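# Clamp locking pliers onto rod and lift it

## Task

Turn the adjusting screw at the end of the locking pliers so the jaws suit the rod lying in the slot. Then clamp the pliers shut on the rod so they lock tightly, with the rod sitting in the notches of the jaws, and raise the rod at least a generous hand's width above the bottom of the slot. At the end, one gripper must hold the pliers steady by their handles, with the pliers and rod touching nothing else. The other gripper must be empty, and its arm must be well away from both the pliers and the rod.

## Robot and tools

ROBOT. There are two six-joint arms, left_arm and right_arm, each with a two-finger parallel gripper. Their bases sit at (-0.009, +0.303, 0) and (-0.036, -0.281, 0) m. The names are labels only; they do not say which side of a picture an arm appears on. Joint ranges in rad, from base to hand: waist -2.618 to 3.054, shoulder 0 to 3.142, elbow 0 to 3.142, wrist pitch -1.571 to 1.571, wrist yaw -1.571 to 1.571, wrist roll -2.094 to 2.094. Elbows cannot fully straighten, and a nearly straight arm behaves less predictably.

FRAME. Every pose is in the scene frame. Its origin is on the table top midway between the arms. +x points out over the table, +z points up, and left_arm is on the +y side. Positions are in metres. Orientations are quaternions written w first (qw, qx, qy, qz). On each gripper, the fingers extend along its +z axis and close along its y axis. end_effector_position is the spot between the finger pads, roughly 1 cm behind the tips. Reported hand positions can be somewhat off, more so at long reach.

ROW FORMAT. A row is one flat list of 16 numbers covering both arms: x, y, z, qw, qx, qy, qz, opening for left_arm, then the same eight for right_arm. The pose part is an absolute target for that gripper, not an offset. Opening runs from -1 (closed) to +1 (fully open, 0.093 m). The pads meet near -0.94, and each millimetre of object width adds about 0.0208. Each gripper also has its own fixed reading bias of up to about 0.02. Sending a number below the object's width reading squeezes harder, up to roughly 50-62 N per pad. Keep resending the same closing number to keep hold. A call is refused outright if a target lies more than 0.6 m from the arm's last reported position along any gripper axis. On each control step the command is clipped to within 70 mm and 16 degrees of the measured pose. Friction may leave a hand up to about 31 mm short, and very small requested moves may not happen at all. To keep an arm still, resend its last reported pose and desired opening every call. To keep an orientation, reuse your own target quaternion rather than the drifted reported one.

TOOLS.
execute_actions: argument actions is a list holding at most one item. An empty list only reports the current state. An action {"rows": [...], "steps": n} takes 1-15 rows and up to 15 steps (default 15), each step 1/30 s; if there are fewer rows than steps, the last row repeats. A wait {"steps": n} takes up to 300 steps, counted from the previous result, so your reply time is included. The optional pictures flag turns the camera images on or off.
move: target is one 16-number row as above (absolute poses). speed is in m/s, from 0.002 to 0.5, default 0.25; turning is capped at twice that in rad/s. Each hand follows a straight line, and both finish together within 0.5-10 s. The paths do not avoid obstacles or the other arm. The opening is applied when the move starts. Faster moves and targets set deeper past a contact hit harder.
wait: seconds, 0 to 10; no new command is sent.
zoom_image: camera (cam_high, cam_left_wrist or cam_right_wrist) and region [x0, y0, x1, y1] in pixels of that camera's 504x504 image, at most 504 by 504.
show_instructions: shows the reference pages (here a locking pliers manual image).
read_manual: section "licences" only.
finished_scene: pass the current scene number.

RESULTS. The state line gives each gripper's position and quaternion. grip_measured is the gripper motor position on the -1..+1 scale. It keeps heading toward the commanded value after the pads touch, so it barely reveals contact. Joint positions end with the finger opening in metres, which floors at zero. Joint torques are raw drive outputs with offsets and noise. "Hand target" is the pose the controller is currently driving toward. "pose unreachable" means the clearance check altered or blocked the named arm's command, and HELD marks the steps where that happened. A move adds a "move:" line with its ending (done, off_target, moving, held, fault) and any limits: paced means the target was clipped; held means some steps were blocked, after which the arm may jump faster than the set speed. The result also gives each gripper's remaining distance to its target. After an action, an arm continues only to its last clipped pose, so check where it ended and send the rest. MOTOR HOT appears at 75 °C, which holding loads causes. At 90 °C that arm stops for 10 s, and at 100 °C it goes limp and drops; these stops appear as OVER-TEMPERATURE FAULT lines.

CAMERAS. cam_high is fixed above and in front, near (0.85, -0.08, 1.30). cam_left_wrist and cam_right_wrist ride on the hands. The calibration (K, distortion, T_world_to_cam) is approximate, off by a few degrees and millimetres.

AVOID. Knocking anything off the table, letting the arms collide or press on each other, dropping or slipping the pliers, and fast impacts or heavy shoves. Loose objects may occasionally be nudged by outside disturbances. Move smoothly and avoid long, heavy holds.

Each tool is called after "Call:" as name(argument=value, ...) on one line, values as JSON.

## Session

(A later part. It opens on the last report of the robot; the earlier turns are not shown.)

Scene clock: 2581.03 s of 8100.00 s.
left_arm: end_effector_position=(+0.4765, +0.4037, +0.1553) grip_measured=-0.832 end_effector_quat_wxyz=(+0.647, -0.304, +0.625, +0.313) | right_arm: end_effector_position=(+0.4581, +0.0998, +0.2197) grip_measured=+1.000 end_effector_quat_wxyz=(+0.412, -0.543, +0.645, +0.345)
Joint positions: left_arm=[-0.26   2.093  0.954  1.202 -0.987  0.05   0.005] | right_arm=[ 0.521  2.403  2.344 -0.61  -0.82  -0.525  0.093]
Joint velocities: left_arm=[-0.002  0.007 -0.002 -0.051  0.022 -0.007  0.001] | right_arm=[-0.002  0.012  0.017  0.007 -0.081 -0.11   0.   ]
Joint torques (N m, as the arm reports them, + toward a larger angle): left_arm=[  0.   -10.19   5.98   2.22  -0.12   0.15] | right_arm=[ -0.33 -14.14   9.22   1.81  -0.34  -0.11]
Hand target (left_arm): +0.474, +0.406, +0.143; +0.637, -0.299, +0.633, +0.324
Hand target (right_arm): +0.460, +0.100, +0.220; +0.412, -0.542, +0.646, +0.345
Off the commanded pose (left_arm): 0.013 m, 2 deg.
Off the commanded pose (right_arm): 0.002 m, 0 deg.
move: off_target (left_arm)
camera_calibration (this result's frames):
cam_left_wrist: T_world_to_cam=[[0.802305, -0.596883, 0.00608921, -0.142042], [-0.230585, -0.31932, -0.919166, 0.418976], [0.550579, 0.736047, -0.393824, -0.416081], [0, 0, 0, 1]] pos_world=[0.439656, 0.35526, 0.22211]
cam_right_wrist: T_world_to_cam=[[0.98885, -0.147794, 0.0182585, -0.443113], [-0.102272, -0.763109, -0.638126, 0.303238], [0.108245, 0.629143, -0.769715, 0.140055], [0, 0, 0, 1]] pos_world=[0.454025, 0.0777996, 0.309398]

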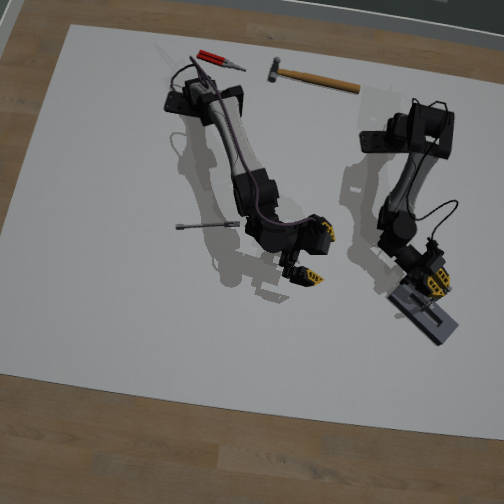

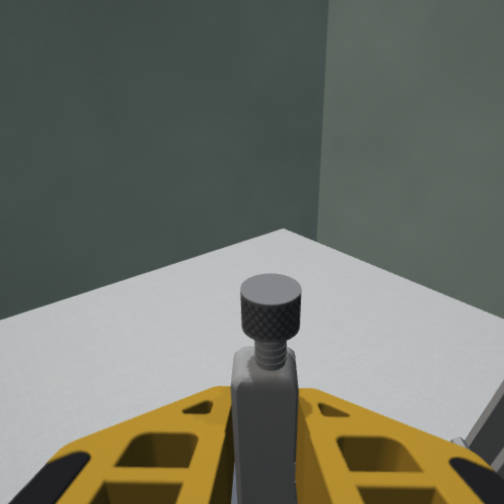

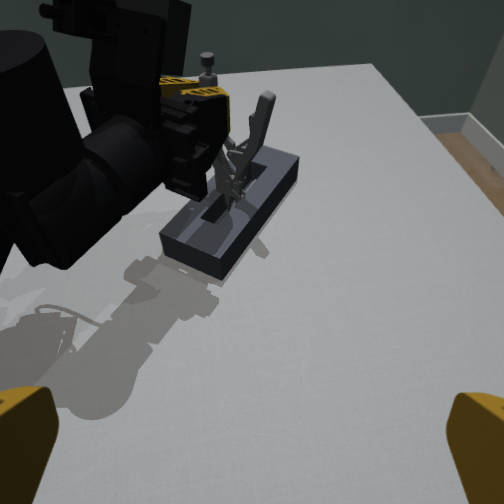

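Call:
move(target=[0.476,0.404,0.152,0.645,-0.305,0.626,0.313,-0.4,0.35,-0.10,0.22,0.411,-0.542,0.646,0.345,1], speed=0.2)

Call:
move(target=[0.442,0.361,0.157,0.652,-0.322,0.615,0.300,-0.4,0.35,-0.10,0.22,0.411,-0.542,0.646,0.345,1], speed=0.04)

Scene clock: 2589.37 s of 8100.00 s.
left_arm: end_effector_position=(+0.4765, +0.4037, +0.1552) grip_measured=-0.401 end_effector_quat_wxyz=(+0.647, -0.304, +0.625, +0.313) | right_arm: end_effector_position=(+0.3549, -0.1016, +0.2153) grip_measured=+1.000 end_effector_quat_wxyz=(+0.407, -0.539, +0.651, +0.347)
Joint positions: left_arm=[-0.26   2.093  0.954  1.202 -0.987  0.05   0.026] | right_arm=[ 0.143  1.798  1.487 -0.772 -1.064 -1.01   0.093]
Joint velocities: left_arm=[-0.007 -0.012 -0.002 -0.037 -0.051 -0.066 -0.   ] | right_arm=[-0.002  0.012 -0.002 -0.066 -0.037 -0.051  0.   ]
Joint torques (N m, as the arm reports them, + toward a larger angle): left_arm=[ -0.29 -11.88   6.75   2.1   -0.08  -0.05] | right_arm=[ -0.44 -10.84   7.54   1.11  -0.54  -0.26]
Hand target (left_arm): +0.476, +0.404, +0.152; +0.645, -0.305, +0.626, +0.313
Hand target (right_arm): +0.352, -0.102, +0.222; +0.410, -0.542, +0.646, +0.348
Off the commanded pose (left_arm): 0.003 m, 0 deg.
Off the commanded pose (right_arm): 0.007 m, 1 deg.
move: done
camera_calibration (this result's frames):
cam_left_wrist: T_world_to_cam=[[0.802312, -0.596874, 0.00603213, -0.142047], [-0.230507, -0.319135, -0.919249, 0.418836], [0.550601, 0.736135, -0.39363, -0.41618], [0, 0, 0, 1]] pos_world=[0.43966, 0.355245, 0.222051]
cam_right_wrist: T_world_to_cam=[[0.987985, -0.154524, 0.00264157, -0.367829], [-0.117867, -0.764443, -0.633825, 0.140618], [0.0999606, 0.625899, -0.773472, 0.278025], [0, 0, 0, 1]] pos_world=[0.352192, -0.12336, 0.305143]

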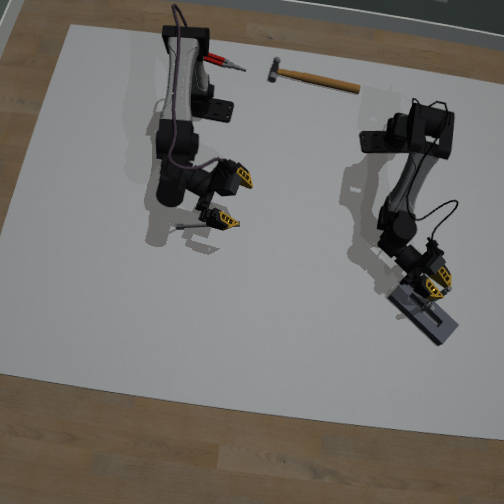

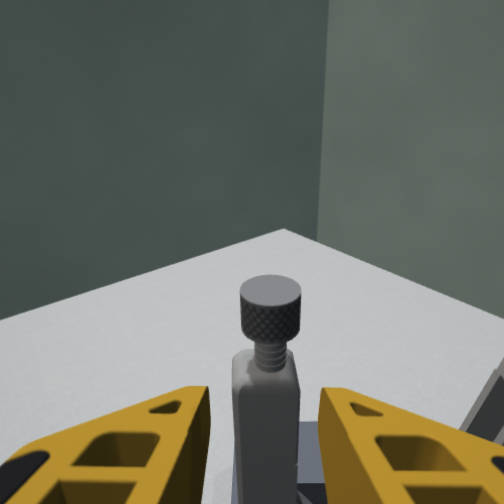

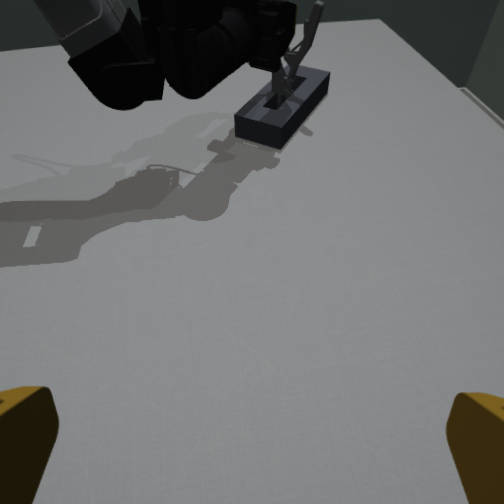

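Scene clock: 2591.03 s of 8100.00 s.
left_arm: end_effector_position=(+0.4494, +0.3618, +0.1569) grip_measured=-0.401 end_effector_quat_wxyz=(+0.652, -0.321, +0.617, +0.301) | right_arm: end_effector_position=(+0.3549, -0.1016, +0.2153) grip_measured=+1.000 end_effector_quat_wxyz=(+0.407, -0.539, +0.651, +0.347)
Joint positions: left_arm=[-0.384  2.039  0.865  1.246 -1.12   0.018  0.026] | right_arm=[ 0.143  1.798  1.487 -0.772 -1.064 -1.01   0.093]
Joint velocities: left_arm=[-0.002  0.002 -0.012 -0.066 -0.066 -0.007  0.   ] | right_arm=[-0.007  0.002  0.007 -0.022  0.081 -0.066  0.   ]
Joint torques (N m, as the arm reports them, + toward a larger angle): left_arm=[ -0.99 -12.63   3.89   2.14  -0.12  -0.07] | right_arm=[  0.11 -11.7    6.15   1.33  -0.55  -0.14]
Hand target (left_arm): +0.443, +0.360, +0.156; +0.652, -0.324, +0.617, +0.299
Hand target (right_arm): +0.350, -0.100, +0.220; +0.411, -0.542, +0.646, +0.345
Off the commanded pose (left_arm): 0.007 m, 0 deg.
Off the commanded pose (right_arm): 0.007 m, 1 deg.
move: done
camera_calibration (this result's frames):
cam_left_wrist: T_world_to_cam=[[0.805785, -0.590069, 0.0502922, -0.156298], [-0.197739, -0.34813, -0.916354, 0.39603], [0.55822, 0.72844, -0.397198, -0.369795], [0, 0, 0, 1]] pos_world=[0.41068, 0.315017, 0.223882]
cam_right_wrist: T_world_to_cam=[[0.98801, -0.154363, 0.00298622, -0.367895], [-0.117527, -0.7645, -0.63382, 0.14049], [0.100121, 0.625869, -0.773475, 0.277966], [0, 0, 0, 1]] pos_world=[0.352165, -0.123355, 0.305144]

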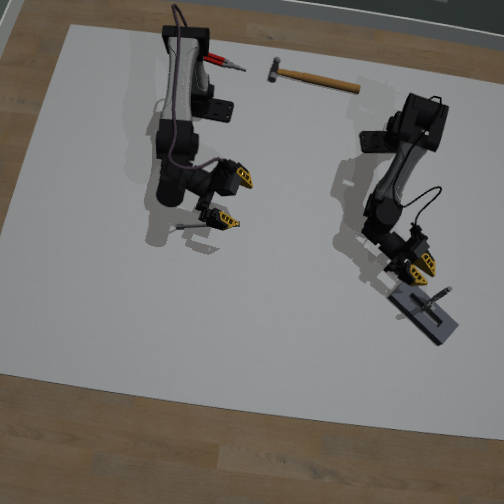

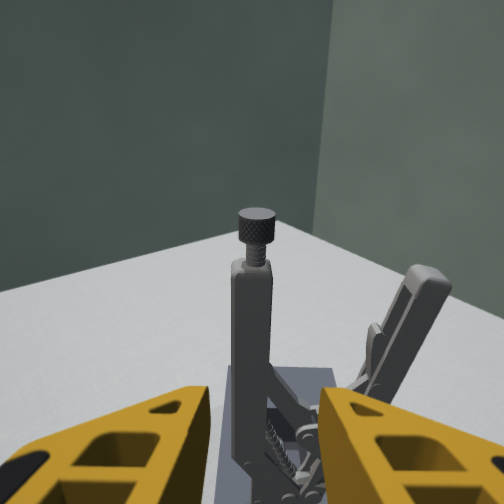

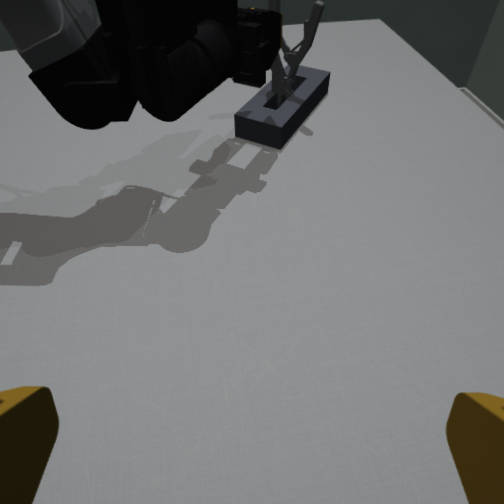

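Call:
move(target=[0.455,0.335,0.12,0.449,-0.379,0.778,0.219,1,0.35,-0.10,0.22,0.411,-0.542,0.646,0.345,1], speed=0.15)

Scene clock: 2598.70 s of 8100.00 s.
left_arm: end_effector_position=(+0.4538, +0.3352, +0.1215) grip_measured=+1.000 end_effector_quat_wxyz=(+0.453, -0.375, +0.779, +0.218) | right_arm: end_effector_position=(+0.3549, -0.1016, +0.2153) grip_measured=+1.000 end_effector_quat_wxyz=(+0.407, -0.539, +0.651, +0.347)
Joint positions: left_arm=[-0.395  1.894  1.244 -0.263 -0.895 -0.791  0.093] | right_arm=[ 0.143  1.798  1.487 -0.772 -1.064 -1.01   0.093]
Joint velocities: left_arm=[ 0.007  0.002  0.007 -0.022 -0.022 -0.066  0.   ] | right_arm=[ 0.007 -0.017 -0.002 -0.022 -0.081  0.037  0.   ]
Joint torques (N m, as the arm reports them, + toward a larger angle): left_arm=[-0.16 -9.77 11.34  1.49 -0.5  -0.07] | right_arm=[  0.11 -11.71   6.14   1.32  -0.55  -0.15]
Hand target (left_arm): +0.458, +0.334, +0.119; +0.450, -0.378, +0.780, +0.216
Hand target (right_arm): +0.350, -0.100, +0.220; +0.411, -0.542, +0.646, +0.345
Off the commanded pose (left_arm): 0.002 m, 1 deg.
Off the commanded pose (right_arm): 0.007 m, 1 deg.
move: done
camera_calibration (this result's frames):
cam_left_wrist: T_world_to_cam=[[0.796729, -0.604245, -0.0105395, -0.157513], [-0.498642, -0.647433, -0.576356, 0.550795], [0.341437, 0.464455, -0.817131, -0.129132], [0, 0, 0, 1]] pos_world=[0.444235, 0.321402, 0.210276]
cam_right_wrist: T_world_to_cam=[[0.98801, -0.154363, 0.00298622, -0.367895], [-0.117527, -0.7645, -0.63382, 0.14049], [0.100121, 0.625869, -0.773475, 0.277966], [0, 0, 0, 1]] pos_world=[0.352165, -0.123355, 0.305144]

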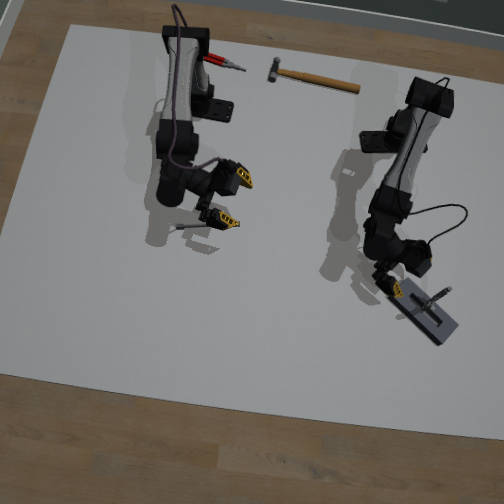

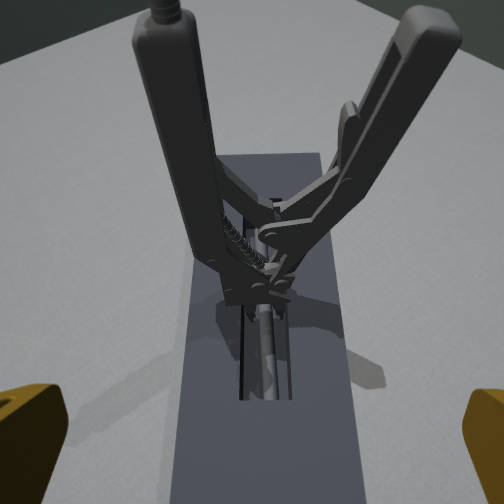

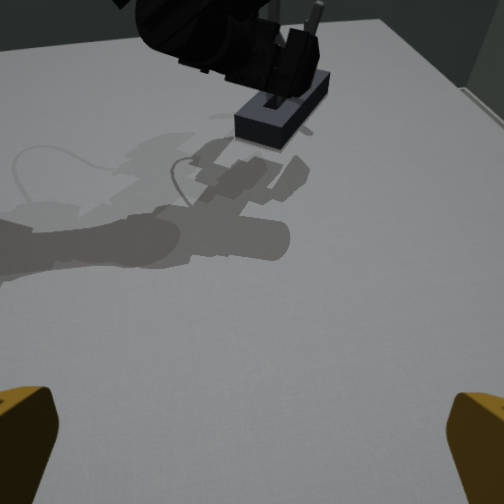

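Astride the rod. Regrasp.

Call:
move(target=[0.466,0.330,0.152,0.652,-0.322,0.615,0.300,1,0.35,-0.10,0.22,0.411,-0.542,0.646,0.345,1], speed=0.15)

Call:
move(target=[0.506,0.396,0.150,0.652,-0.322,0.615,0.300,1,0.35,-0.10,0.22,0.411,-0.542,0.646,0.345,1], speed=0.03)

Scene clock: 2604.03 s of 8100.00 s.
left_arm: end_effector_position=(+0.4668, +0.3335, +0.1672) grip_measured=+1.000 end_effector_quat_wxyz=(+0.660, -0.338, +0.603, +0.294) | right_arm: end_effector_position=(+0.3549, -0.1016, +0.2153) grip_measured=+1.000 end_effector_quat_wxyz=(+0.407, -0.539, +0.651, +0.347)
Joint positions: left_arm=[-0.449  2.093  0.991  1.225 -1.2    0.022  0.093] | right_arm=[ 0.143  1.798  1.487 -0.772 -1.064 -1.01   0.093]
Joint velocities: left_arm=[-0.017  0.007  0.017  0.037  0.081  0.051  0.   ] | right_arm=[-0.007 -0.007  0.002 -0.007  0.037 -0.022  0.   ]
Joint torques (N m, as the arm reports them, + toward a larger angle): left_arm=[ -0.82 -10.37   4.28   2.     0.     0.14] | right_arm=[  0.09 -11.72   6.15   1.32  -0.55  -0.13]
Hand target (left_arm): +0.463, +0.331, +0.152; +0.651, -0.324, +0.616, +0.303
Hand target (right_arm): +0.350, -0.100, +0.220; +0.411, -0.542, +0.646, +0.345
Off the commanded pose (left_arm): 0.016 m, 3 deg.
Off the commanded pose (right_arm): 0.007 m, 1 deg.
move: off_target (left_arm)
camera_calibration (this result's frames):
cam_left_wrist: T_world_to_cam=[[0.811569, -0.576329, 0.0959217, -0.202399], [-0.151882, -0.366644, -0.91788, 0.384073], [0.56417, 0.730354, -0.385091, -0.36026], [0, 0, 0, 1]] pos_world=[0.425842, 0.287287, 0.233214]
cam_right_wrist: T_world_to_cam=[[0.98801, -0.154363, 0.00298622, -0.367895], [-0.117527, -0.7645, -0.63382, 0.14049], [0.100121, 0.625869, -0.773475, 0.277966], [0, 0, 0, 1]] pos_world=[0.352165, -0.123355, 0.305144]

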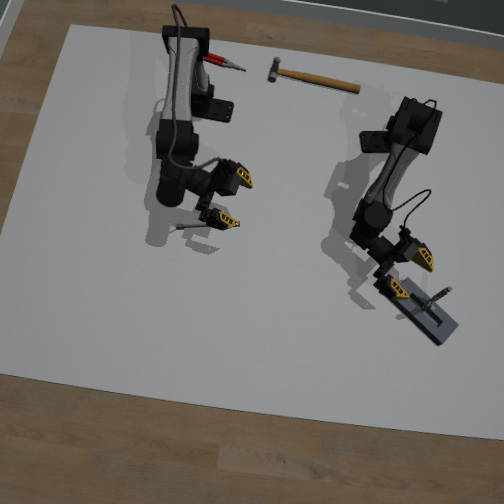

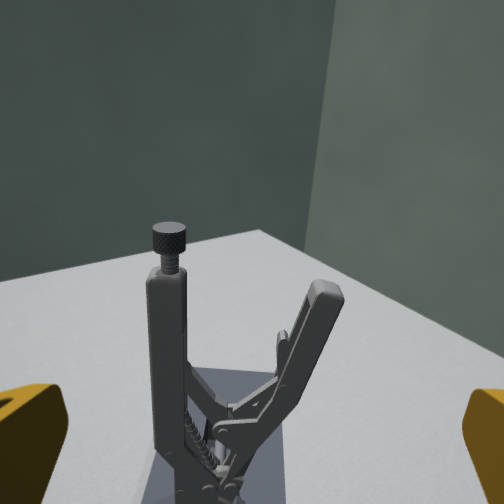

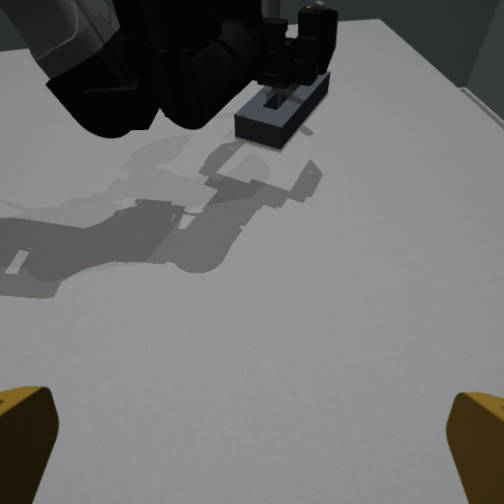

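Scene clock: 2606.83 s of 8100.00 s.
left_arm: end_effector_position=(+0.4995, +0.3940, +0.1540) grip_measured=+1.000 end_effector_quat_wxyz=(+0.655, -0.320, +0.614, +0.303) | right_arm: end_effector_position=(+0.3549, -0.1016, +0.2153) grip_measured=+1.000 end_effector_quat_wxyz=(+0.407, -0.539, +0.651, +0.347)
Joint positions: left_arm=[-0.281  2.169  1.073  1.176 -1.017  0.02   0.093] | right_arm=[ 0.143  1.798  1.487 -0.772 -1.064 -1.01   0.093]
Joint velocities: left_arm=[-0.002 -0.002  0.012 -0.022 -0.066 -0.007  0.   ] | right_arm=[ 0.007 -0.002 -0.012 -0.066 -0.037 -0.037  0.   ]
Joint torques (N m, as the arm reports them, + toward a larger angle): left_arm=[  0.29 -11.19   9.7    1.94   0.    -0.05] | right_arm=[  0.08 -11.73   6.17   1.33  -0.55  -0.16]
Hand target (left_arm): +0.505, +0.397, +0.151; +0.654, -0.321, +0.615, +0.302
Hand target (right_arm): +0.350, -0.100, +0.220; +0.411, -0.542, +0.646, +0.345
Off the commanded pose (left_arm): 0.008 m, 1 deg.
Off the commanded pose (right_arm): 0.007 m, 1 deg.
move: done
camera_calibration (this result's frames):
cam_left_wrist: T_world_to_cam=[[0.805626, -0.590169, 0.0516366, -0.177611], [-0.19105, -0.341322, -0.920326, 0.409089], [0.560773, 0.731573, -0.38773, -0.426399], [0, 0, 0, 1]] pos_world=[0.460358, 0.346753, 0.220339]
cam_right_wrist: T_world_to_cam=[[0.98801, -0.154363, 0.00298622, -0.367895], [-0.117527, -0.7645, -0.63382, 0.14049], [0.100121, 0.625869, -0.773475, 0.277966], [0, 0, 0, 1]] pos_world=[0.352165, -0.123355, 0.305144]

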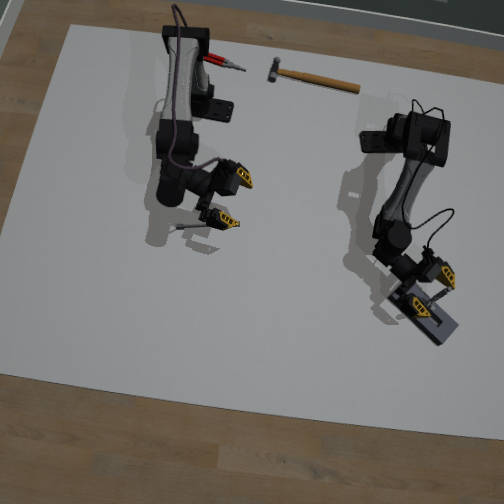

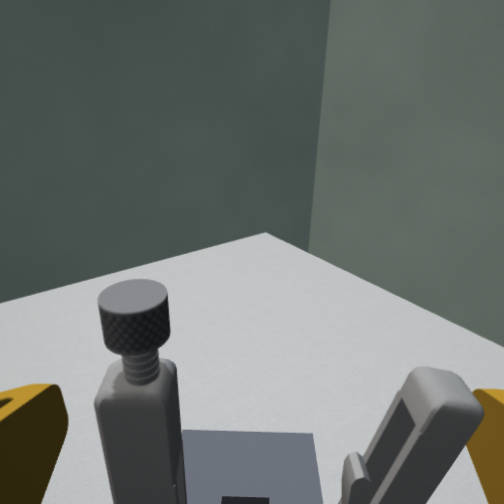

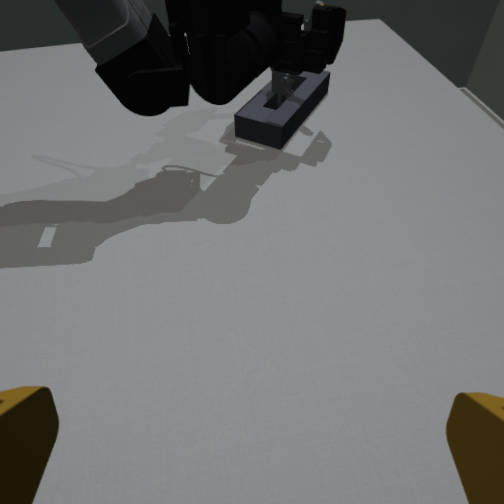

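Call:
execute_actions(actions=[{"rows":[[0.500,0.398,0.150,0.652,-0.322,0.615,0.300,0.9,0.35,-0.10,0.22,0.411,-0.542,0.646,0.345,1],[0.500,0.398,0.150,0.652,-0.322,0.615,0.300,0.85,0.35,-0.10,0.22,0.411,-0.542,0.646,0.345,1],[0.500,0.398,0.150,0.652,-0.322,0.615,0.300,0.8,0.35,-0.10,0.22,0.411,-0.542,0.646,0.345,1],[0.500,0.398,0.150,0.652,-0.322,0.615,0.300,0.76,0.35,-0.10,0.22,0.411,-0.542,0.646,0.345,1],[0.500,0.398,0.150,0.652,-0.322,0.615,0.300,0.72,0.35,-0.10,0.22,0.411,-0.542,0.646,0.345,1],[0.500,0.398,0.150,0.652,-0.322,0.615,0.300,0.68,0.35,-0.10,0.22,0.411,-0.542,0.646,0.345,1],[0.500,0.398,0.150,0.652,-0.322,0.615,0.300,0.64,0.35,-0.10,0.22,0.411,-0.542,0.646,0.345,1],[0.500,0.398,0.150,0.652,-0.322,0.615,0.300,0.6,0.35,-0.10,0.22,0.411,-0.542,0.646,0.345,1],[0.500,0.398,0.150,0.652,-0.322,0.615,0.300,0.56,0.35,-0.10,0.22,0.411,-0.542,0.646,0.345,1],[0.500,0.398,0.150,0.652,-0.322,0.615,0.300,0.52,0.35,-0.10,0.22,0.411,-0.542,0.646,0.345,1],[0.500,0.398,0.150,0.652,-0.322,0.615,0.300,0.5,0.35,-0.10,0.22,0.411,-0.542,0.646,0.345,1]],"steps":15}])

Scene clock: 2614.17 s of 8100.00 s.
left_arm: end_effector_position=(+0.5004, +0.3935, +0.1541) grip_measured=+0.504 end_effector_quat_wxyz=(+0.657, -0.320, +0.613, +0.298) | right_arm: end_effector_position=(+0.3549, -0.1016, +0.2153) grip_measured=+1.000 end_effector_quat_wxyz=(+0.407, -0.539, +0.651, +0.347)
Joint positions: left_arm=[-0.281  2.169  1.073  1.175 -1.01   0.012  0.069] | right_arm=[ 0.143  1.798  1.487 -0.772 -1.064 -1.01   0.093]
Joint velocities: left_arm=[-0.002 -0.007  0.002  0.022 -0.051 -0.007 -0.   ] | right_arm=[ 0.027 -0.002  0.017 -0.051 -0.081  0.022  0.   ]
Joint torques (N m, as the arm reports them, + toward a larger angle): left_arm=[  0.43 -12.6    7.17   2.01  -0.03  -0.07] | right_arm=[  0.11 -11.66   6.14   1.32  -0.53  -0.15]
Hand target (left_arm): +0.500, +0.398, +0.150; +0.653, -0.322, +0.616, +0.301
Hand target (right_arm): +0.350, -0.100, +0.220; +0.411, -0.542, +0.646, +0.345
Off the commanded pose (left_arm): 0.006 m, 1 deg.
Off the commanded pose (right_arm): 0.007 m, 1 deg.
Steps of this call (steps 1 to 205: nothing new was sent; steps 206 to 220: all 15 steps of this action). Readings (end_effector_position):
206: left_arm (+0.4999, +0.3938, +0.1541) | right_arm (+0.3549, -0.1016, +0.2153)
207: left_arm (+0.5000, +0.3937, +0.1541) | right_arm (+0.3549, -0.1016, +0.2153)
209: left_arm (+0.5000, +0.3937, +0.1541) | right_arm (+0.3549, -0.1016, +0.2153)
213: left_arm (+0.5003, +0.3934, +0.1542) | right_arm (+0.3549, -0.1016, +0.2153)
220: the state above
camera_calibration (this result's frames):
cam_left_wrist: T_world_to_cam=[[0.801496, -0.595084, 0.0589859, -0.175758], [-0.187655, -0.343942, -0.920049, 0.40851], [0.567794, 0.726346, -0.387339, -0.428012], [0, 0, 0, 1]] pos_world=[0.460551, 0.346798, 0.220431]
cam_right_wrist: T_world_to_cam=[[0.98801, -0.154363, 0.00298622, -0.367895], [-0.117527, -0.7645, -0.63382, 0.14049], [0.100121, 0.625869, -0.773475, 0.277966], [0, 0, 0, 1]] pos_world=[0.352165, -0.123355, 0.305144]

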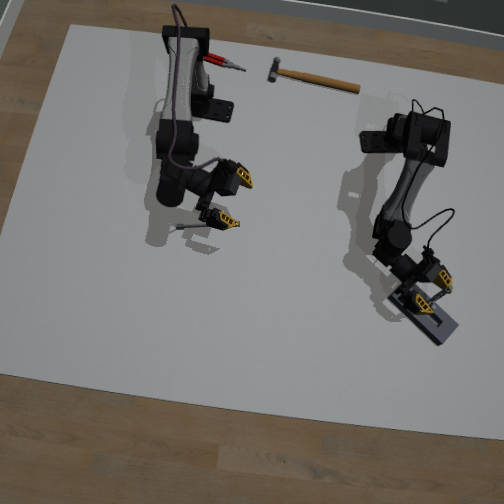

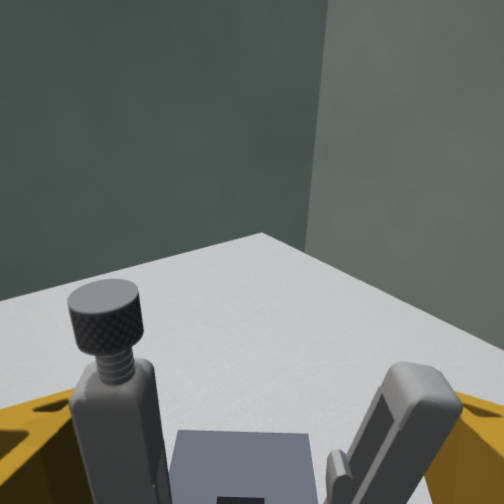

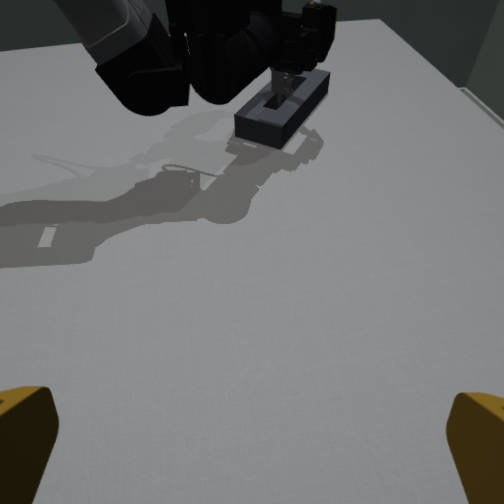

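Call:
execute_actions(actions=[{"rows":[[0.498,0.399,0.150,0.652,-0.322,0.615,0.300,0.46,0.35,-0.10,0.22,0.411,-0.542,0.646,0.345,1],[0.498,0.399,0.150,0.652,-0.322,0.615,0.300,0.43,0.35,-0.10,0.22,0.411,-0.542,0.646,0.345,1],[0.498,0.399,0.150,0.652,-0.322,0.615,0.300,0.40,0.35,-0.10,0.22,0.411,-0.542,0.646,0.345,1],[0.498,0.399,0.150,0.652,-0.322,0.615,0.300,0.37,0.35,-0.10,0.22,0.411,-0.542,0.646,0.345,1],[0.498,0.399,0.150,0.652,-0.322,0.615,0.300,0.34,0.35,-0.10,0.22,0.411,-0.542,0.646,0.345,1],[0.498,0.399,0.150,0.652,-0.322,0.615,0.300,0.31,0.35,-0.10,0.22,0.411,-0.542,0.646,0.345,1],[0.498,0.399,0.150,0.652,-0.322,0.615,0.300,0.3,0.35,-0.10,0.22,0.411,-0.542,0.646,0.345,1]],"steps":15}], pictures=false)

Call:
move(target=[0.488,0.406,0.148,0.652,-0.322,0.615,0.300,0.3,0.35,-0.10,0.22,0.411,-0.542,0.646,0.345,1], speed=0.01)

Scene clock: 2619.87 s of 8100.00 s.
left_arm: end_effector_position=(+0.4999, +0.3960, +0.1541) grip_measured=+0.304 end_effector_quat_wxyz=(+0.656, -0.322, +0.613, +0.300) | right_arm: end_effector_position=(+0.3549, -0.1016, +0.2153) grip_measured=+1.000 end_effector_quat_wxyz=(+0.407, -0.539, +0.651, +0.347)
Joint positions: left_arm=[-0.276  2.169  1.073  1.175 -1.011  0.012  0.06 ] | right_arm=[ 0.143  1.798  1.487 -0.772 -1.064 -1.01   0.093]
Joint velocities: left_arm=[ 0.002 -0.012 -0.007 -0.022 -0.022  0.051 -0.   ] | right_arm=[ 0.007 -0.012 -0.002  0.022  0.037 -0.022  0.   ]
Joint torques (N m, as the arm reports them, + toward a larger angle): left_arm=[  0.18 -13.2    6.12   2.05   0.02  -0.07] | right_arm=[  0.11 -11.66   6.1    1.32  -0.54  -0.14]
Hand target (left_arm): +0.498, +0.399, +0.150; +0.653, -0.322, +0.616, +0.301
Hand target (right_arm): +0.350, -0.100, +0.220; +0.411, -0.542, +0.646, +0.345
Off the commanded pose (left_arm): 0.005 m, 1 deg.
Off the commanded pose (right_arm): 0.007 m, 1 deg.
Steps of this call (steps 1 to 156: nothing new was sent; steps 157 to 171: all 15 steps of this action). Readings (end_effector_position):
157: left_arm (+0.5004, +0.3935, +0.1541) | right_arm (+0.3549, -0.1016, +0.2153)
158: left_arm (+0.5003, +0.3940, +0.1541) | right_arm (+0.3549, -0.1016, +0.2153)
160: left_arm (+0.5001, +0.3949, +0.1541) | right_arm (+0.3549, -0.1016, +0.2153)
164: left_arm (+0.4999, +0.3960, +0.1541) | right_arm (+0.3549, -0.1016, +0.2153)
171: the state above

Scene clock: 2622.07 s of 8100.00 s.
left_arm: end_effector_position=(+0.4963, +0.3984, +0.1543) grip_measured=+0.303 end_effector_quat_wxyz=(+0.663, -0.320, +0.611, +0.292) | right_arm: end_effector_position=(+0.3549, -0.1016, +0.2153) grip_measured=+1.000 end_effector_quat_wxyz=(+0.407, -0.539, +0.651, +0.347)
Joint positions: left_arm=[-0.267  2.158  1.043  1.203 -0.986  0.006  0.06 ] | right_arm=[ 0.143  1.798  1.487 -0.772 -1.064 -1.01   0.093]
Joint velocities: left_arm=[ 0.002 -0.012 -0.022 -0.11   0.007 -0.051 -0.001] | right_arm=[ 0.002  0.017 -0.002  0.007  0.022 -0.022  0.   ]
Joint torques (N m, as the arm reports them, + toward a larger angle): left_arm=[  0.7  -13.97   4.08   2.09  -0.08  -0.02] | right_arm=[  0.13 -11.7    6.12   1.32  -0.54  -0.14]
Hand target (left_arm): +0.488, +0.406, +0.148; +0.653, -0.322, +0.616, +0.301
Hand target (right_arm): +0.350, -0.100, +0.220; +0.411, -0.542, +0.646, +0.345
Off the commanded pose (left_arm): 0.013 m, 2 deg.
Off the commanded pose (right_arm): 0.007 m, 1 deg.
move: off_target (left_arm)
camera_calibration (this result's frames):
cam_left_wrist: T_world_to_cam=[[0.794143, -0.603592, 0.0708033, -0.164324], [-0.179389, -0.344131, -0.921626, 0.405727], [0.580651, 0.719202, -0.381567, -0.433551], [0, 0, 0, 1]] pos_world=[0.455022, 0.352249, 0.220134]
cam_right_wrist: T_world_to_cam=[[0.98801, -0.154363, 0.00298622, -0.367895], [-0.117527, -0.7645, -0.63382, 0.14049], [0.100121, 0.625869, -0.773475, 0.277966], [0, 0, 0, 1]] pos_world=[0.352165, -0.123355, 0.305144]

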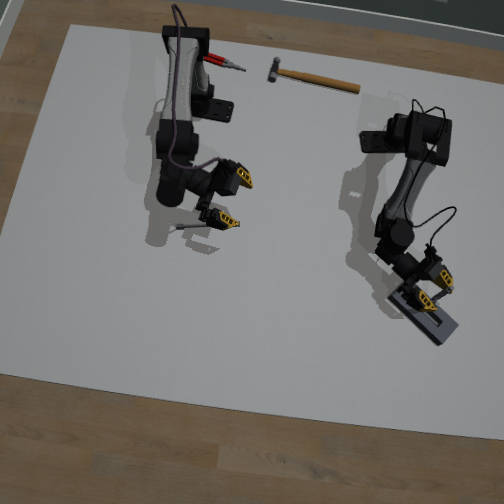

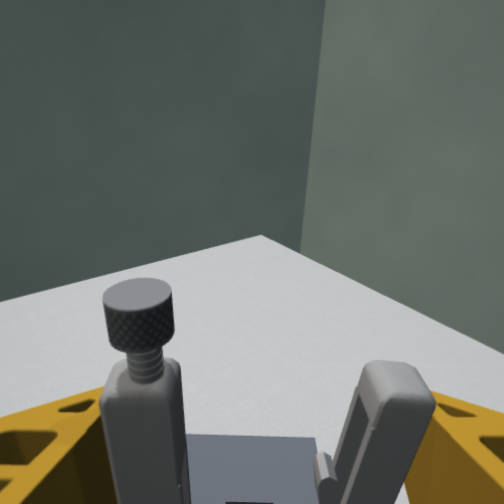

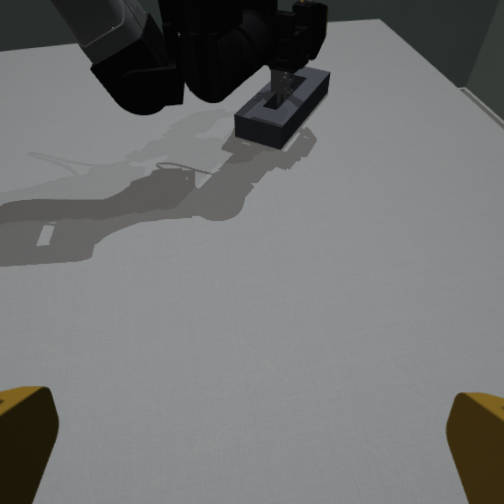

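n≈0.145 now; continue squeezing stepwise.

Call:
execute_actions(actions=[{"rows":[[0.490,0.404,0.150,0.652,-0.322,0.615,0.300,0.27,0.35,-0.10,0.22,0.411,-0.542,0.646,0.345,1],[0.490,0.404,0.150,0.652,-0.322,0.615,0.300,0.25,0.35,-0.10,0.22,0.411,-0.542,0.646,0.345,1],[0.490,0.404,0.150,0.652,-0.322,0.615,0.300,0.23,0.35,-0.10,0.22,0.411,-0.542,0.646,0.345,1],[0.490,0.404,0.150,0.652,-0.322,0.615,0.300,0.2,0.35,-0.10,0.22,0.411,-0.542,0.646,0.345,1]],"steps":15}], pictures=false)

Call:
execute_actions(actions=[{"rows":[[0.490,0.404,0.150,0.652,-0.322,0.615,0.300,0.18,0.35,-0.10,0.22,0.411,-0.542,0.646,0.345,1],[0.490,0.404,0.150,0.652,-0.322,0.615,0.300,0.16,0.35,-0.10,0.22,0.411,-0.542,0.646,0.345,1]],"steps":12}], pictures=false)

Call:
execute_actions(actions=[{"rows":[[0.490,0.404,0.150,0.652,-0.322,0.615,0.300,0.13,0.35,-0.10,0.22,0.411,-0.542,0.646,0.345,1]],"steps":12}])

Scene clock: 2628.40 s of 8100.00 s.
left_arm: end_effector_position=(+0.4960, +0.3986, +0.1542) grip_measured=+0.207 end_effector_quat_wxyz=(+0.662, -0.321, +0.611, +0.293) | right_arm: end_effector_position=(+0.3549, -0.1016, +0.2153) grip_measured=+1.000 end_effector_quat_wxyz=(+0.407, -0.539, +0.651, +0.347)
Joint positions: left_arm=[-0.267  2.158  1.043  1.203 -0.988  0.006  0.055] | right_arm=[ 0.143  1.798  1.487 -0.772 -1.064 -1.01   0.093]
Joint velocities: left_arm=[-0.002  0.002 -0.012  0.037 -0.022 -0.007 -0.001] | right_arm=[-0.002 -0.012 -0.012  0.007  0.007 -0.022  0.   ]
Joint torques (N m, as the arm reports them, + toward a larger angle): left_arm=[  0.33 -14.05   5.17   1.95  -0.14  -0.02] | right_arm=[  0.06 -11.72   6.14   1.32  -0.54  -0.14]
Hand target (left_arm): +0.490, +0.404, +0.150; +0.653, -0.322, +0.616, +0.301
Hand target (right_arm): +0.350, -0.100, +0.220; +0.411, -0.542, +0.646, +0.345
Off the commanded pose (left_arm): 0.009 m, 2 deg.
Off the commanded pose (right_arm): 0.007 m, 1 deg.
Steps of this call (steps 1 to 175: nothing new was sent; steps 176 to 190: all 15 steps of this action). Readings (end_effector_position):
176: left_arm (+0.4963, +0.3984, +0.1543) | right_arm (+0.3549, -0.1016, +0.2153)
177: left_arm (+0.4962, +0.3984, +0.1542) | right_arm (+0.3549, -0.1016, +0.2153)
179: left_arm (+0.4960, +0.3986, +0.1542) | right_arm (+0.3549, -0.1016, +0.2153)
183: left_arm (+0.4960, +0.3986, +0.1542) | right_arm (+0.3549, -0.1016, +0.2153)
190: the state above

Scene clock: 2628.80 s of 8100.00 s.
left_arm: end_effector_position=(+0.4960, +0.3986, +0.1542) grip_measured=+0.169 end_effector_quat_wxyz=(+0.662, -0.321, +0.611, +0.293) | right_arm: end_effector_position=(+0.3549, -0.1016, +0.2153) grip_measured=+1.000 end_effector_quat_wxyz=(+0.407, -0.539, +0.651, +0.347)
Joint positions: left_arm=[-0.267  2.158  1.043  1.203 -0.988  0.006  0.053] | right_arm=[ 0.143  1.798  1.487 -0.772 -1.064 -1.01   0.093]
Joint velocities: left_arm=[-0.012 -0.002 -0.002 -0.007 -0.037  0.051  0.002] | right_arm=[-0.002 -0.017  0.012 -0.051 -0.022 -0.022  0.   ]
Joint torques (N m, as the arm reports them, + toward a larger angle): left_arm=[  0.31 -14.01   5.18   1.97  -0.13  -0.03] | right_arm=[  0.1  -11.71   6.12   1.32  -0.54  -0.15]
Hand target (left_arm): +0.490, +0.404, +0.150; +0.653, -0.322, +0.616, +0.300
Hand target (right_arm): +0.350, -0.100, +0.220; +0.411, -0.542, +0.646, +0.345
Off the commanded pose (left_arm): 0.009 m, 2 deg.
Off the commanded pose (right_arm): 0.007 m, 1 deg.
Steps of this call (steps 1 to 12: all 12 steps of this action). Readings (end_effector_position):
1: left_arm (+0.4960, +0.3986, +0.1542) | right_arm (+0.3549, -0.1016, +0.2153)
2: left_arm (+0.4960, +0.3986, +0.1542) | right_arm (+0.3549, -0.1016, +0.2153)
4: left_arm (+0.4960, +0.3986, +0.1542) | right_arm (+0.3549, -0.1016, +0.2153)
8: left_arm (+0.4960, +0.3986, +0.1542) | right_arm (+0.3549, -0.1016, +0.2153)
12: the state above

Scene clock: 2629.20 s of 8100.00 s.
left_arm: end_effector_position=(+0.4960, +0.3986, +0.1542) grip_measured=+0.140 end_effector_quat_wxyz=(+0.662, -0.321, +0.611, +0.293) | right_arm: end_effector_position=(+0.3549, -0.1016, +0.2153) grip_measured=+1.000 end_effector_quat_wxyz=(+0.407, -0.539, +0.651, +0.347)
Joint positions: left_arm=[-0.267  2.158  1.043  1.203 -0.988  0.006  0.052] | right_arm=[ 0.143  1.798  1.487 -0.772 -1.064 -1.01   0.093]
Joint velocities: left_arm=[-0.002 -0.007  0.007 -0.037  0.007 -0.022 -0.001] | right_arm=[ 0.007  0.007  0.007 -0.037 -0.007 -0.022  0.   ]
Joint torques (N m, as the arm reports them, + toward a larger angle): left_arm=[  0.37 -13.93   5.05   1.96  -0.16  -0.03] | right_arm=[  0.11 -11.68   6.14   1.32  -0.54  -0.14]
Hand target (left_arm): +0.490, +0.404, +0.150; +0.653, -0.322, +0.616, +0.300
Hand target (right_arm): +0.350, -0.100, +0.220; +0.411, -0.542, +0.646, +0.345
Off the commanded pose (left_arm): 0.009 m, 2 deg.
Off the commanded pose (right_arm): 0.007 m, 1 deg.
Steps of this call (steps 1 to 12: all 12 steps of this action). Readings (end_effector_position):
1: left_arm (+0.4960, +0.3986, +0.1542) | right_arm (+0.3549, -0.1016, +0.2153)
2: left_arm (+0.4960, +0.3986, +0.1542) | right_arm (+0.3549, -0.1016, +0.2153)
4: left_arm (+0.4960, +0.3986, +0.1542) | right_arm (+0.3549, -0.1016, +0.2153)
8: left_arm (+0.4960, +0.3986, +0.1542) | right_arm (+0.3549, -0.1016, +0.2153)
12: the state above
camera_calibration (this result's frames):
cam_left_wrist: T_world_to_cam=[[0.795519, -0.601765, 0.070909, -0.165365], [-0.17862, -0.344723, -0.921554, 0.405573], [0.579003, 0.720447, -0.381721, -0.433216], [0, 0, 0, 1]] pos_world=[0.454828, 0.352409, 0.220116]
cam_right_wrist: T_world_to_cam=[[0.98801, -0.154363, 0.00298622, -0.367895], [-0.117527, -0.7645, -0.63382, 0.14049], [0.100121, 0.625869, -0.773475, 0.277966], [0, 0, 0, 1]] pos_world=[0.352165, -0.123355, 0.305144]

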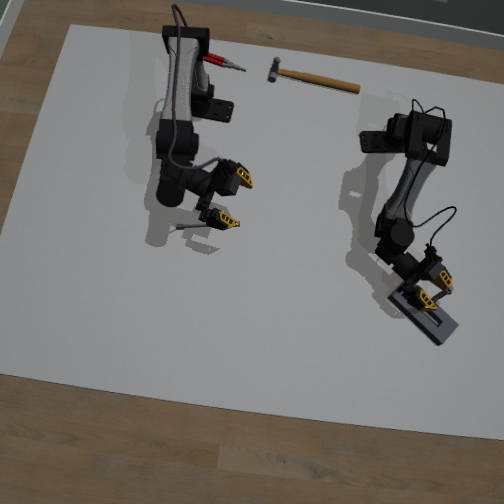

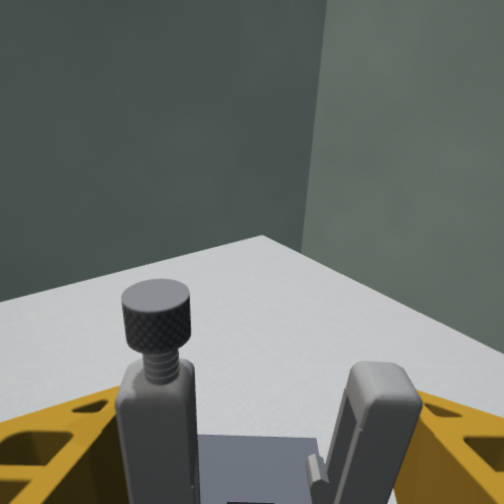

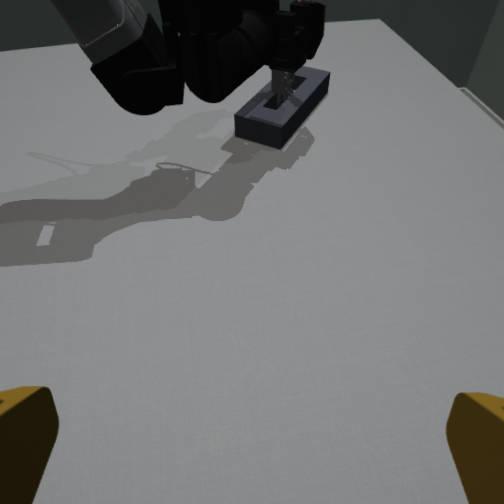

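Call:
execute_actions(actions=[{"rows":[[0.490,0.404,0.150,0.652,-0.322,0.615,0.300,0.08,0.35,-0.10,0.22,0.411,-0.542,0.646,0.345,1]],"steps":12}], pictures=false)

Call:
execute_actions(actions=[{"rows":[[0.490,0.404,0.150,0.652,-0.322,0.615,0.300,0.04,0.35,-0.10,0.22,0.411,-0.542,0.646,0.345,1]],"steps":12}])

Scene clock: 2632.00 s of 8100.00 s.
left_arm: end_effector_position=(+0.4959, +0.3987, +0.1542) grip_measured=+0.091 end_effector_quat_wxyz=(+0.662, -0.321, +0.611, +0.293) | right_arm: end_effector_position=(+0.3549, -0.1016, +0.2153) grip_measured=+1.000 end_effector_quat_wxyz=(+0.407, -0.539, +0.651, +0.347)
Joint positions: left_arm=[-0.267  2.158  1.043  1.203 -0.989  0.006  0.05 ] | right_arm=[ 0.143  1.798  1.487 -0.772 -1.064 -1.01   0.093]
Joint velocities: left_arm=[ 0.007  0.022  0.007  0.007 -0.022 -0.007  0.001] | right_arm=[-0.017  0.007 -0.022 -0.066 -0.007 -0.051  0.   ]
Joint torques (N m, as the arm reports them, + toward a larger angle): left_arm=[  0.34 -13.95   5.28   1.96  -0.16  -0.03] | right_arm=[  0.12 -11.72   6.13   1.32  -0.54  -0.15]
Hand target (left_arm): +0.490, +0.404, +0.150; +0.653, -0.322, +0.616, +0.301
Hand target (right_arm): +0.350, -0.100, +0.220; +0.411, -0.542, +0.646, +0.345
Off the commanded pose (left_arm): 0.009 m, 1 deg.
Off the commanded pose (right_arm): 0.007 m, 1 deg.
Steps of this call (steps 1 to 72: nothing new was sent; steps 73 to 84: all 12 steps of this action). Readings (end_effector_position):
73: left_arm (+0.4959, +0.3987, +0.1542) | right_arm (+0.3549, -0.1016, +0.2153)
74: left_arm (+0.4959, +0.3987, +0.1542) | right_arm (+0.3549, -0.1016, +0.2153)
76: left_arm (+0.4959, +0.3987, +0.1542) | right_arm (+0.3549, -0.1016, +0.2153)
80: left_arm (+0.4959, +0.3987, +0.1542) | right_arm (+0.3549, -0.1016, +0.2153)
84: the state above

Scene clock: 2632.40 s of 8100.00 s.
left_arm: end_effector_position=(+0.4959, +0.3987, +0.1542) grip_measured=+0.053 end_effector_quat_wxyz=(+0.662, -0.321, +0.611, +0.293) | right_arm: end_effector_position=(+0.3549, -0.1016, +0.2153) grip_measured=+1.000 end_effector_quat_wxyz=(+0.407, -0.539, +0.651, +0.347)
Joint positions: left_arm=[-0.267  2.158  1.043  1.203 -0.989  0.006  0.048] | right_arm=[ 0.143  1.798  1.487 -0.772 -1.064 -1.01   0.093]
Joint velocities: left_arm=[-0.012  0.007 -0.012 -0.081  0.007  0.022 -0.002] | right_arm=[-0.012 -0.002  0.007 -0.095 -0.051 -0.037  0.   ]
Joint torques (N m, as the arm reports them, + toward a larger angle): left_arm=[  0.25 -13.98   5.12   1.94  -0.13  -0.06] | right_arm=[  0.09 -11.69   6.13   1.31  -0.55  -0.14]
Hand target (left_arm): +0.490, +0.404, +0.150; +0.653, -0.322, +0.616, +0.300
Hand target (right_arm): +0.350, -0.100, +0.220; +0.411, -0.542, +0.646, +0.345
Off the commanded pose (left_arm): 0.009 m, 1 deg.
Off the commanded pose (right_arm): 0.007 m, 1 deg.
Steps of this call (steps 1 to 12: all 12 steps of this action). Readings (end_effector_position):
1: left_arm (+0.4959, +0.3987, +0.1542) | right_arm (+0.3549, -0.1016, +0.2153)
2: left_arm (+0.4959, +0.3987, +0.1542) | right_arm (+0.3549, -0.1016, +0.2153)
4: left_arm (+0.4959, +0.3987, +0.1542) | right_arm (+0.3549, -0.1016, +0.2153)
8: left_arm (+0.4959, +0.3987, +0.1542) | right_arm (+0.3549, -0.1016, +0.2153)
12: the state above
camera_calibration (this result's frames):
cam_left_wrist: T_world_to_cam=[[0.795976, -0.601156, 0.0709442, -0.165712], [-0.178364, -0.34492, -0.92153, 0.405522], [0.578453, 0.720862, -0.381772, -0.433104], [0, 0, 0, 1]] pos_world=[0.454764, 0.352462, 0.22011]
cam_right_wrist: T_world_to_cam=[[0.98801, -0.154363, 0.00298622, -0.367895], [-0.117527, -0.7645, -0.63382, 0.14049], [0.100121, 0.625869, -0.773475, 0.277966], [0, 0, 0, 1]] pos_world=[0.352165, -0.123355, 0.305144]

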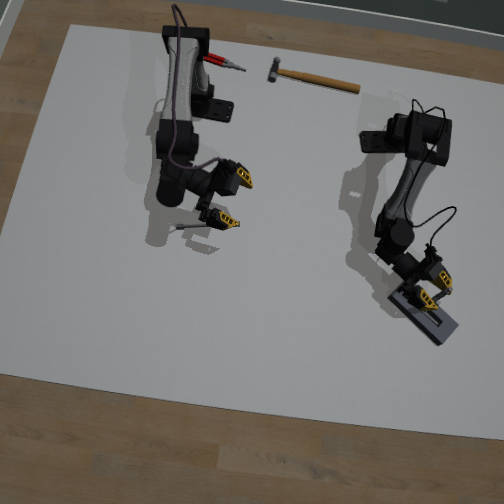

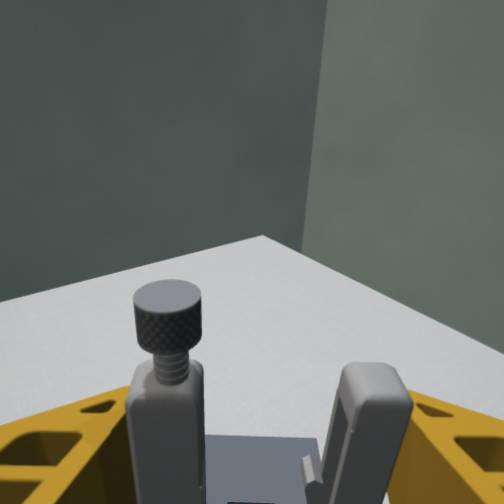

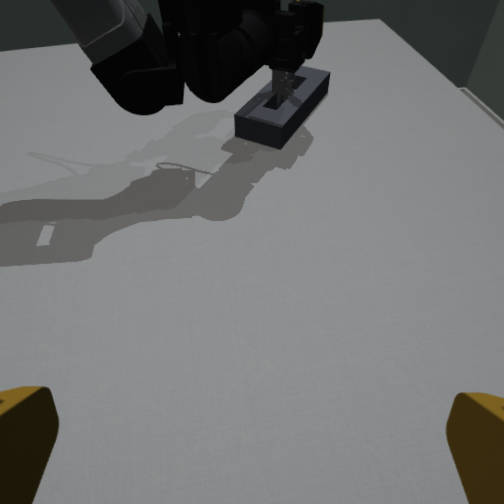

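Call:
execute_actions(actions=[{"rows":[[0.490,0.404,0.150,0.652,-0.322,0.615,0.300,0.01,0.35,-0.10,0.22,0.411,-0.542,0.646,0.345,1]],"steps":12}])

Scene clock: 2636.17 s of 8100.00 s.
left_arm: end_effector_position=(+0.4958, +0.3988, +0.1542) grip_measured=+0.024 end_effector_quat_wxyz=(+0.662, -0.321, +0.611, +0.293) | right_arm: end_effector_position=(+0.3549, -0.1016, +0.2153) grip_measured=+1.000 end_effector_quat_wxyz=(+0.407, -0.539, +0.651, +0.347)
Joint positions: left_arm=[-0.267  2.158  1.043  1.203 -0.99   0.006  0.046] | right_arm=[ 0.143  1.798  1.487 -0.772 -1.064 -1.01   0.093]
Joint velocities: left_arm=[-0.002 -0.007 -0.007  0.007 -0.066 -0.051 -0.   ] | right_arm=[-0.002 -0.007 -0.007 -0.051 -0.007 -0.037  0.   ]
Joint torques (N m, as the arm reports them, + toward a larger angle): left_arm=[  0.41 -13.97   5.07   1.93  -0.11  -0.02] | right_arm=[  0.14 -11.72   6.14   1.32  -0.54  -0.14]
Hand target (left_arm): +0.490, +0.404, +0.150; +0.653, -0.322, +0.616, +0.301
Hand target (right_arm): +0.350, -0.100, +0.220; +0.411, -0.542, +0.646, +0.345
Off the commanded pose (left_arm): 0.009 m, 1 deg.
Off the commanded pose (right_arm): 0.007 m, 1 deg.
Steps of this call (steps 1 to 101: nothing new was sent; steps 102 to 113: all 12 steps of this action). Readings (end_effector_position):
102: left_arm (+0.4958, +0.3987, +0.1542) | right_arm (+0.3549, -0.1016, +0.2153)
103: left_arm (+0.4958, +0.3988, +0.1542) | right_arm (+0.3549, -0.1016, +0.2153)
105: left_arm (+0.4958, +0.3988, +0.1542) | right_arm (+0.3549, -0.1016, +0.2153)
109: left_arm (+0.4958, +0.3988, +0.1542) | right_arm (+0.3549, -0.1016, +0.2153)
113: the state above
camera_calibration (this result's frames):
cam_left_wrist: T_world_to_cam=[[0.796433, -0.600546, 0.0709793, -0.166059], [-0.178107, -0.345116, -0.921506, 0.405471], [0.577903, 0.721276, -0.381824, -0.432992], [0, 0, 0, 1]] pos_world=[0.454699, 0.352515, 0.220104]
cam_right_wrist: T_world_to_cam=[[0.98801, -0.154363, 0.00298622, -0.367895], [-0.117527, -0.7645, -0.63382, 0.14049], [0.100121, 0.625869, -0.773475, 0.277966], [0, 0, 0, 1]] pos_world=[0.352165, -0.123355, 0.305144]

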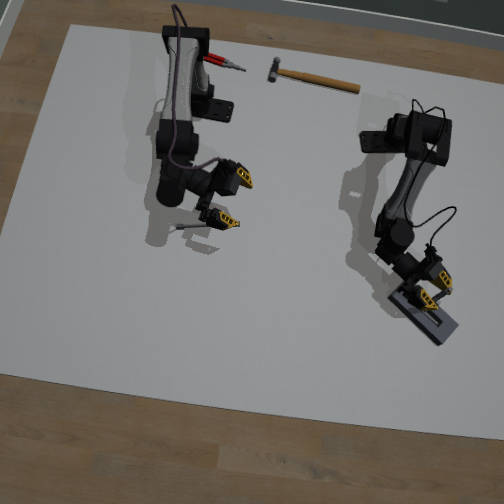

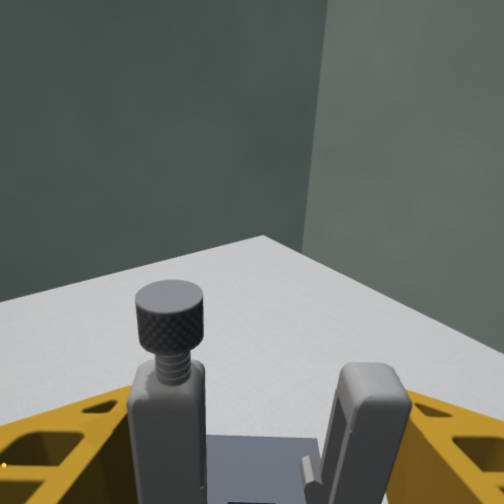

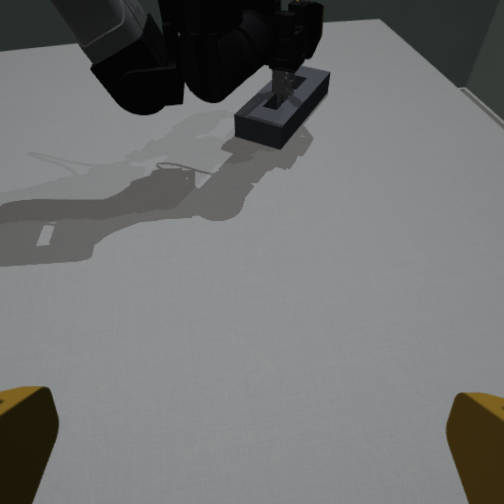

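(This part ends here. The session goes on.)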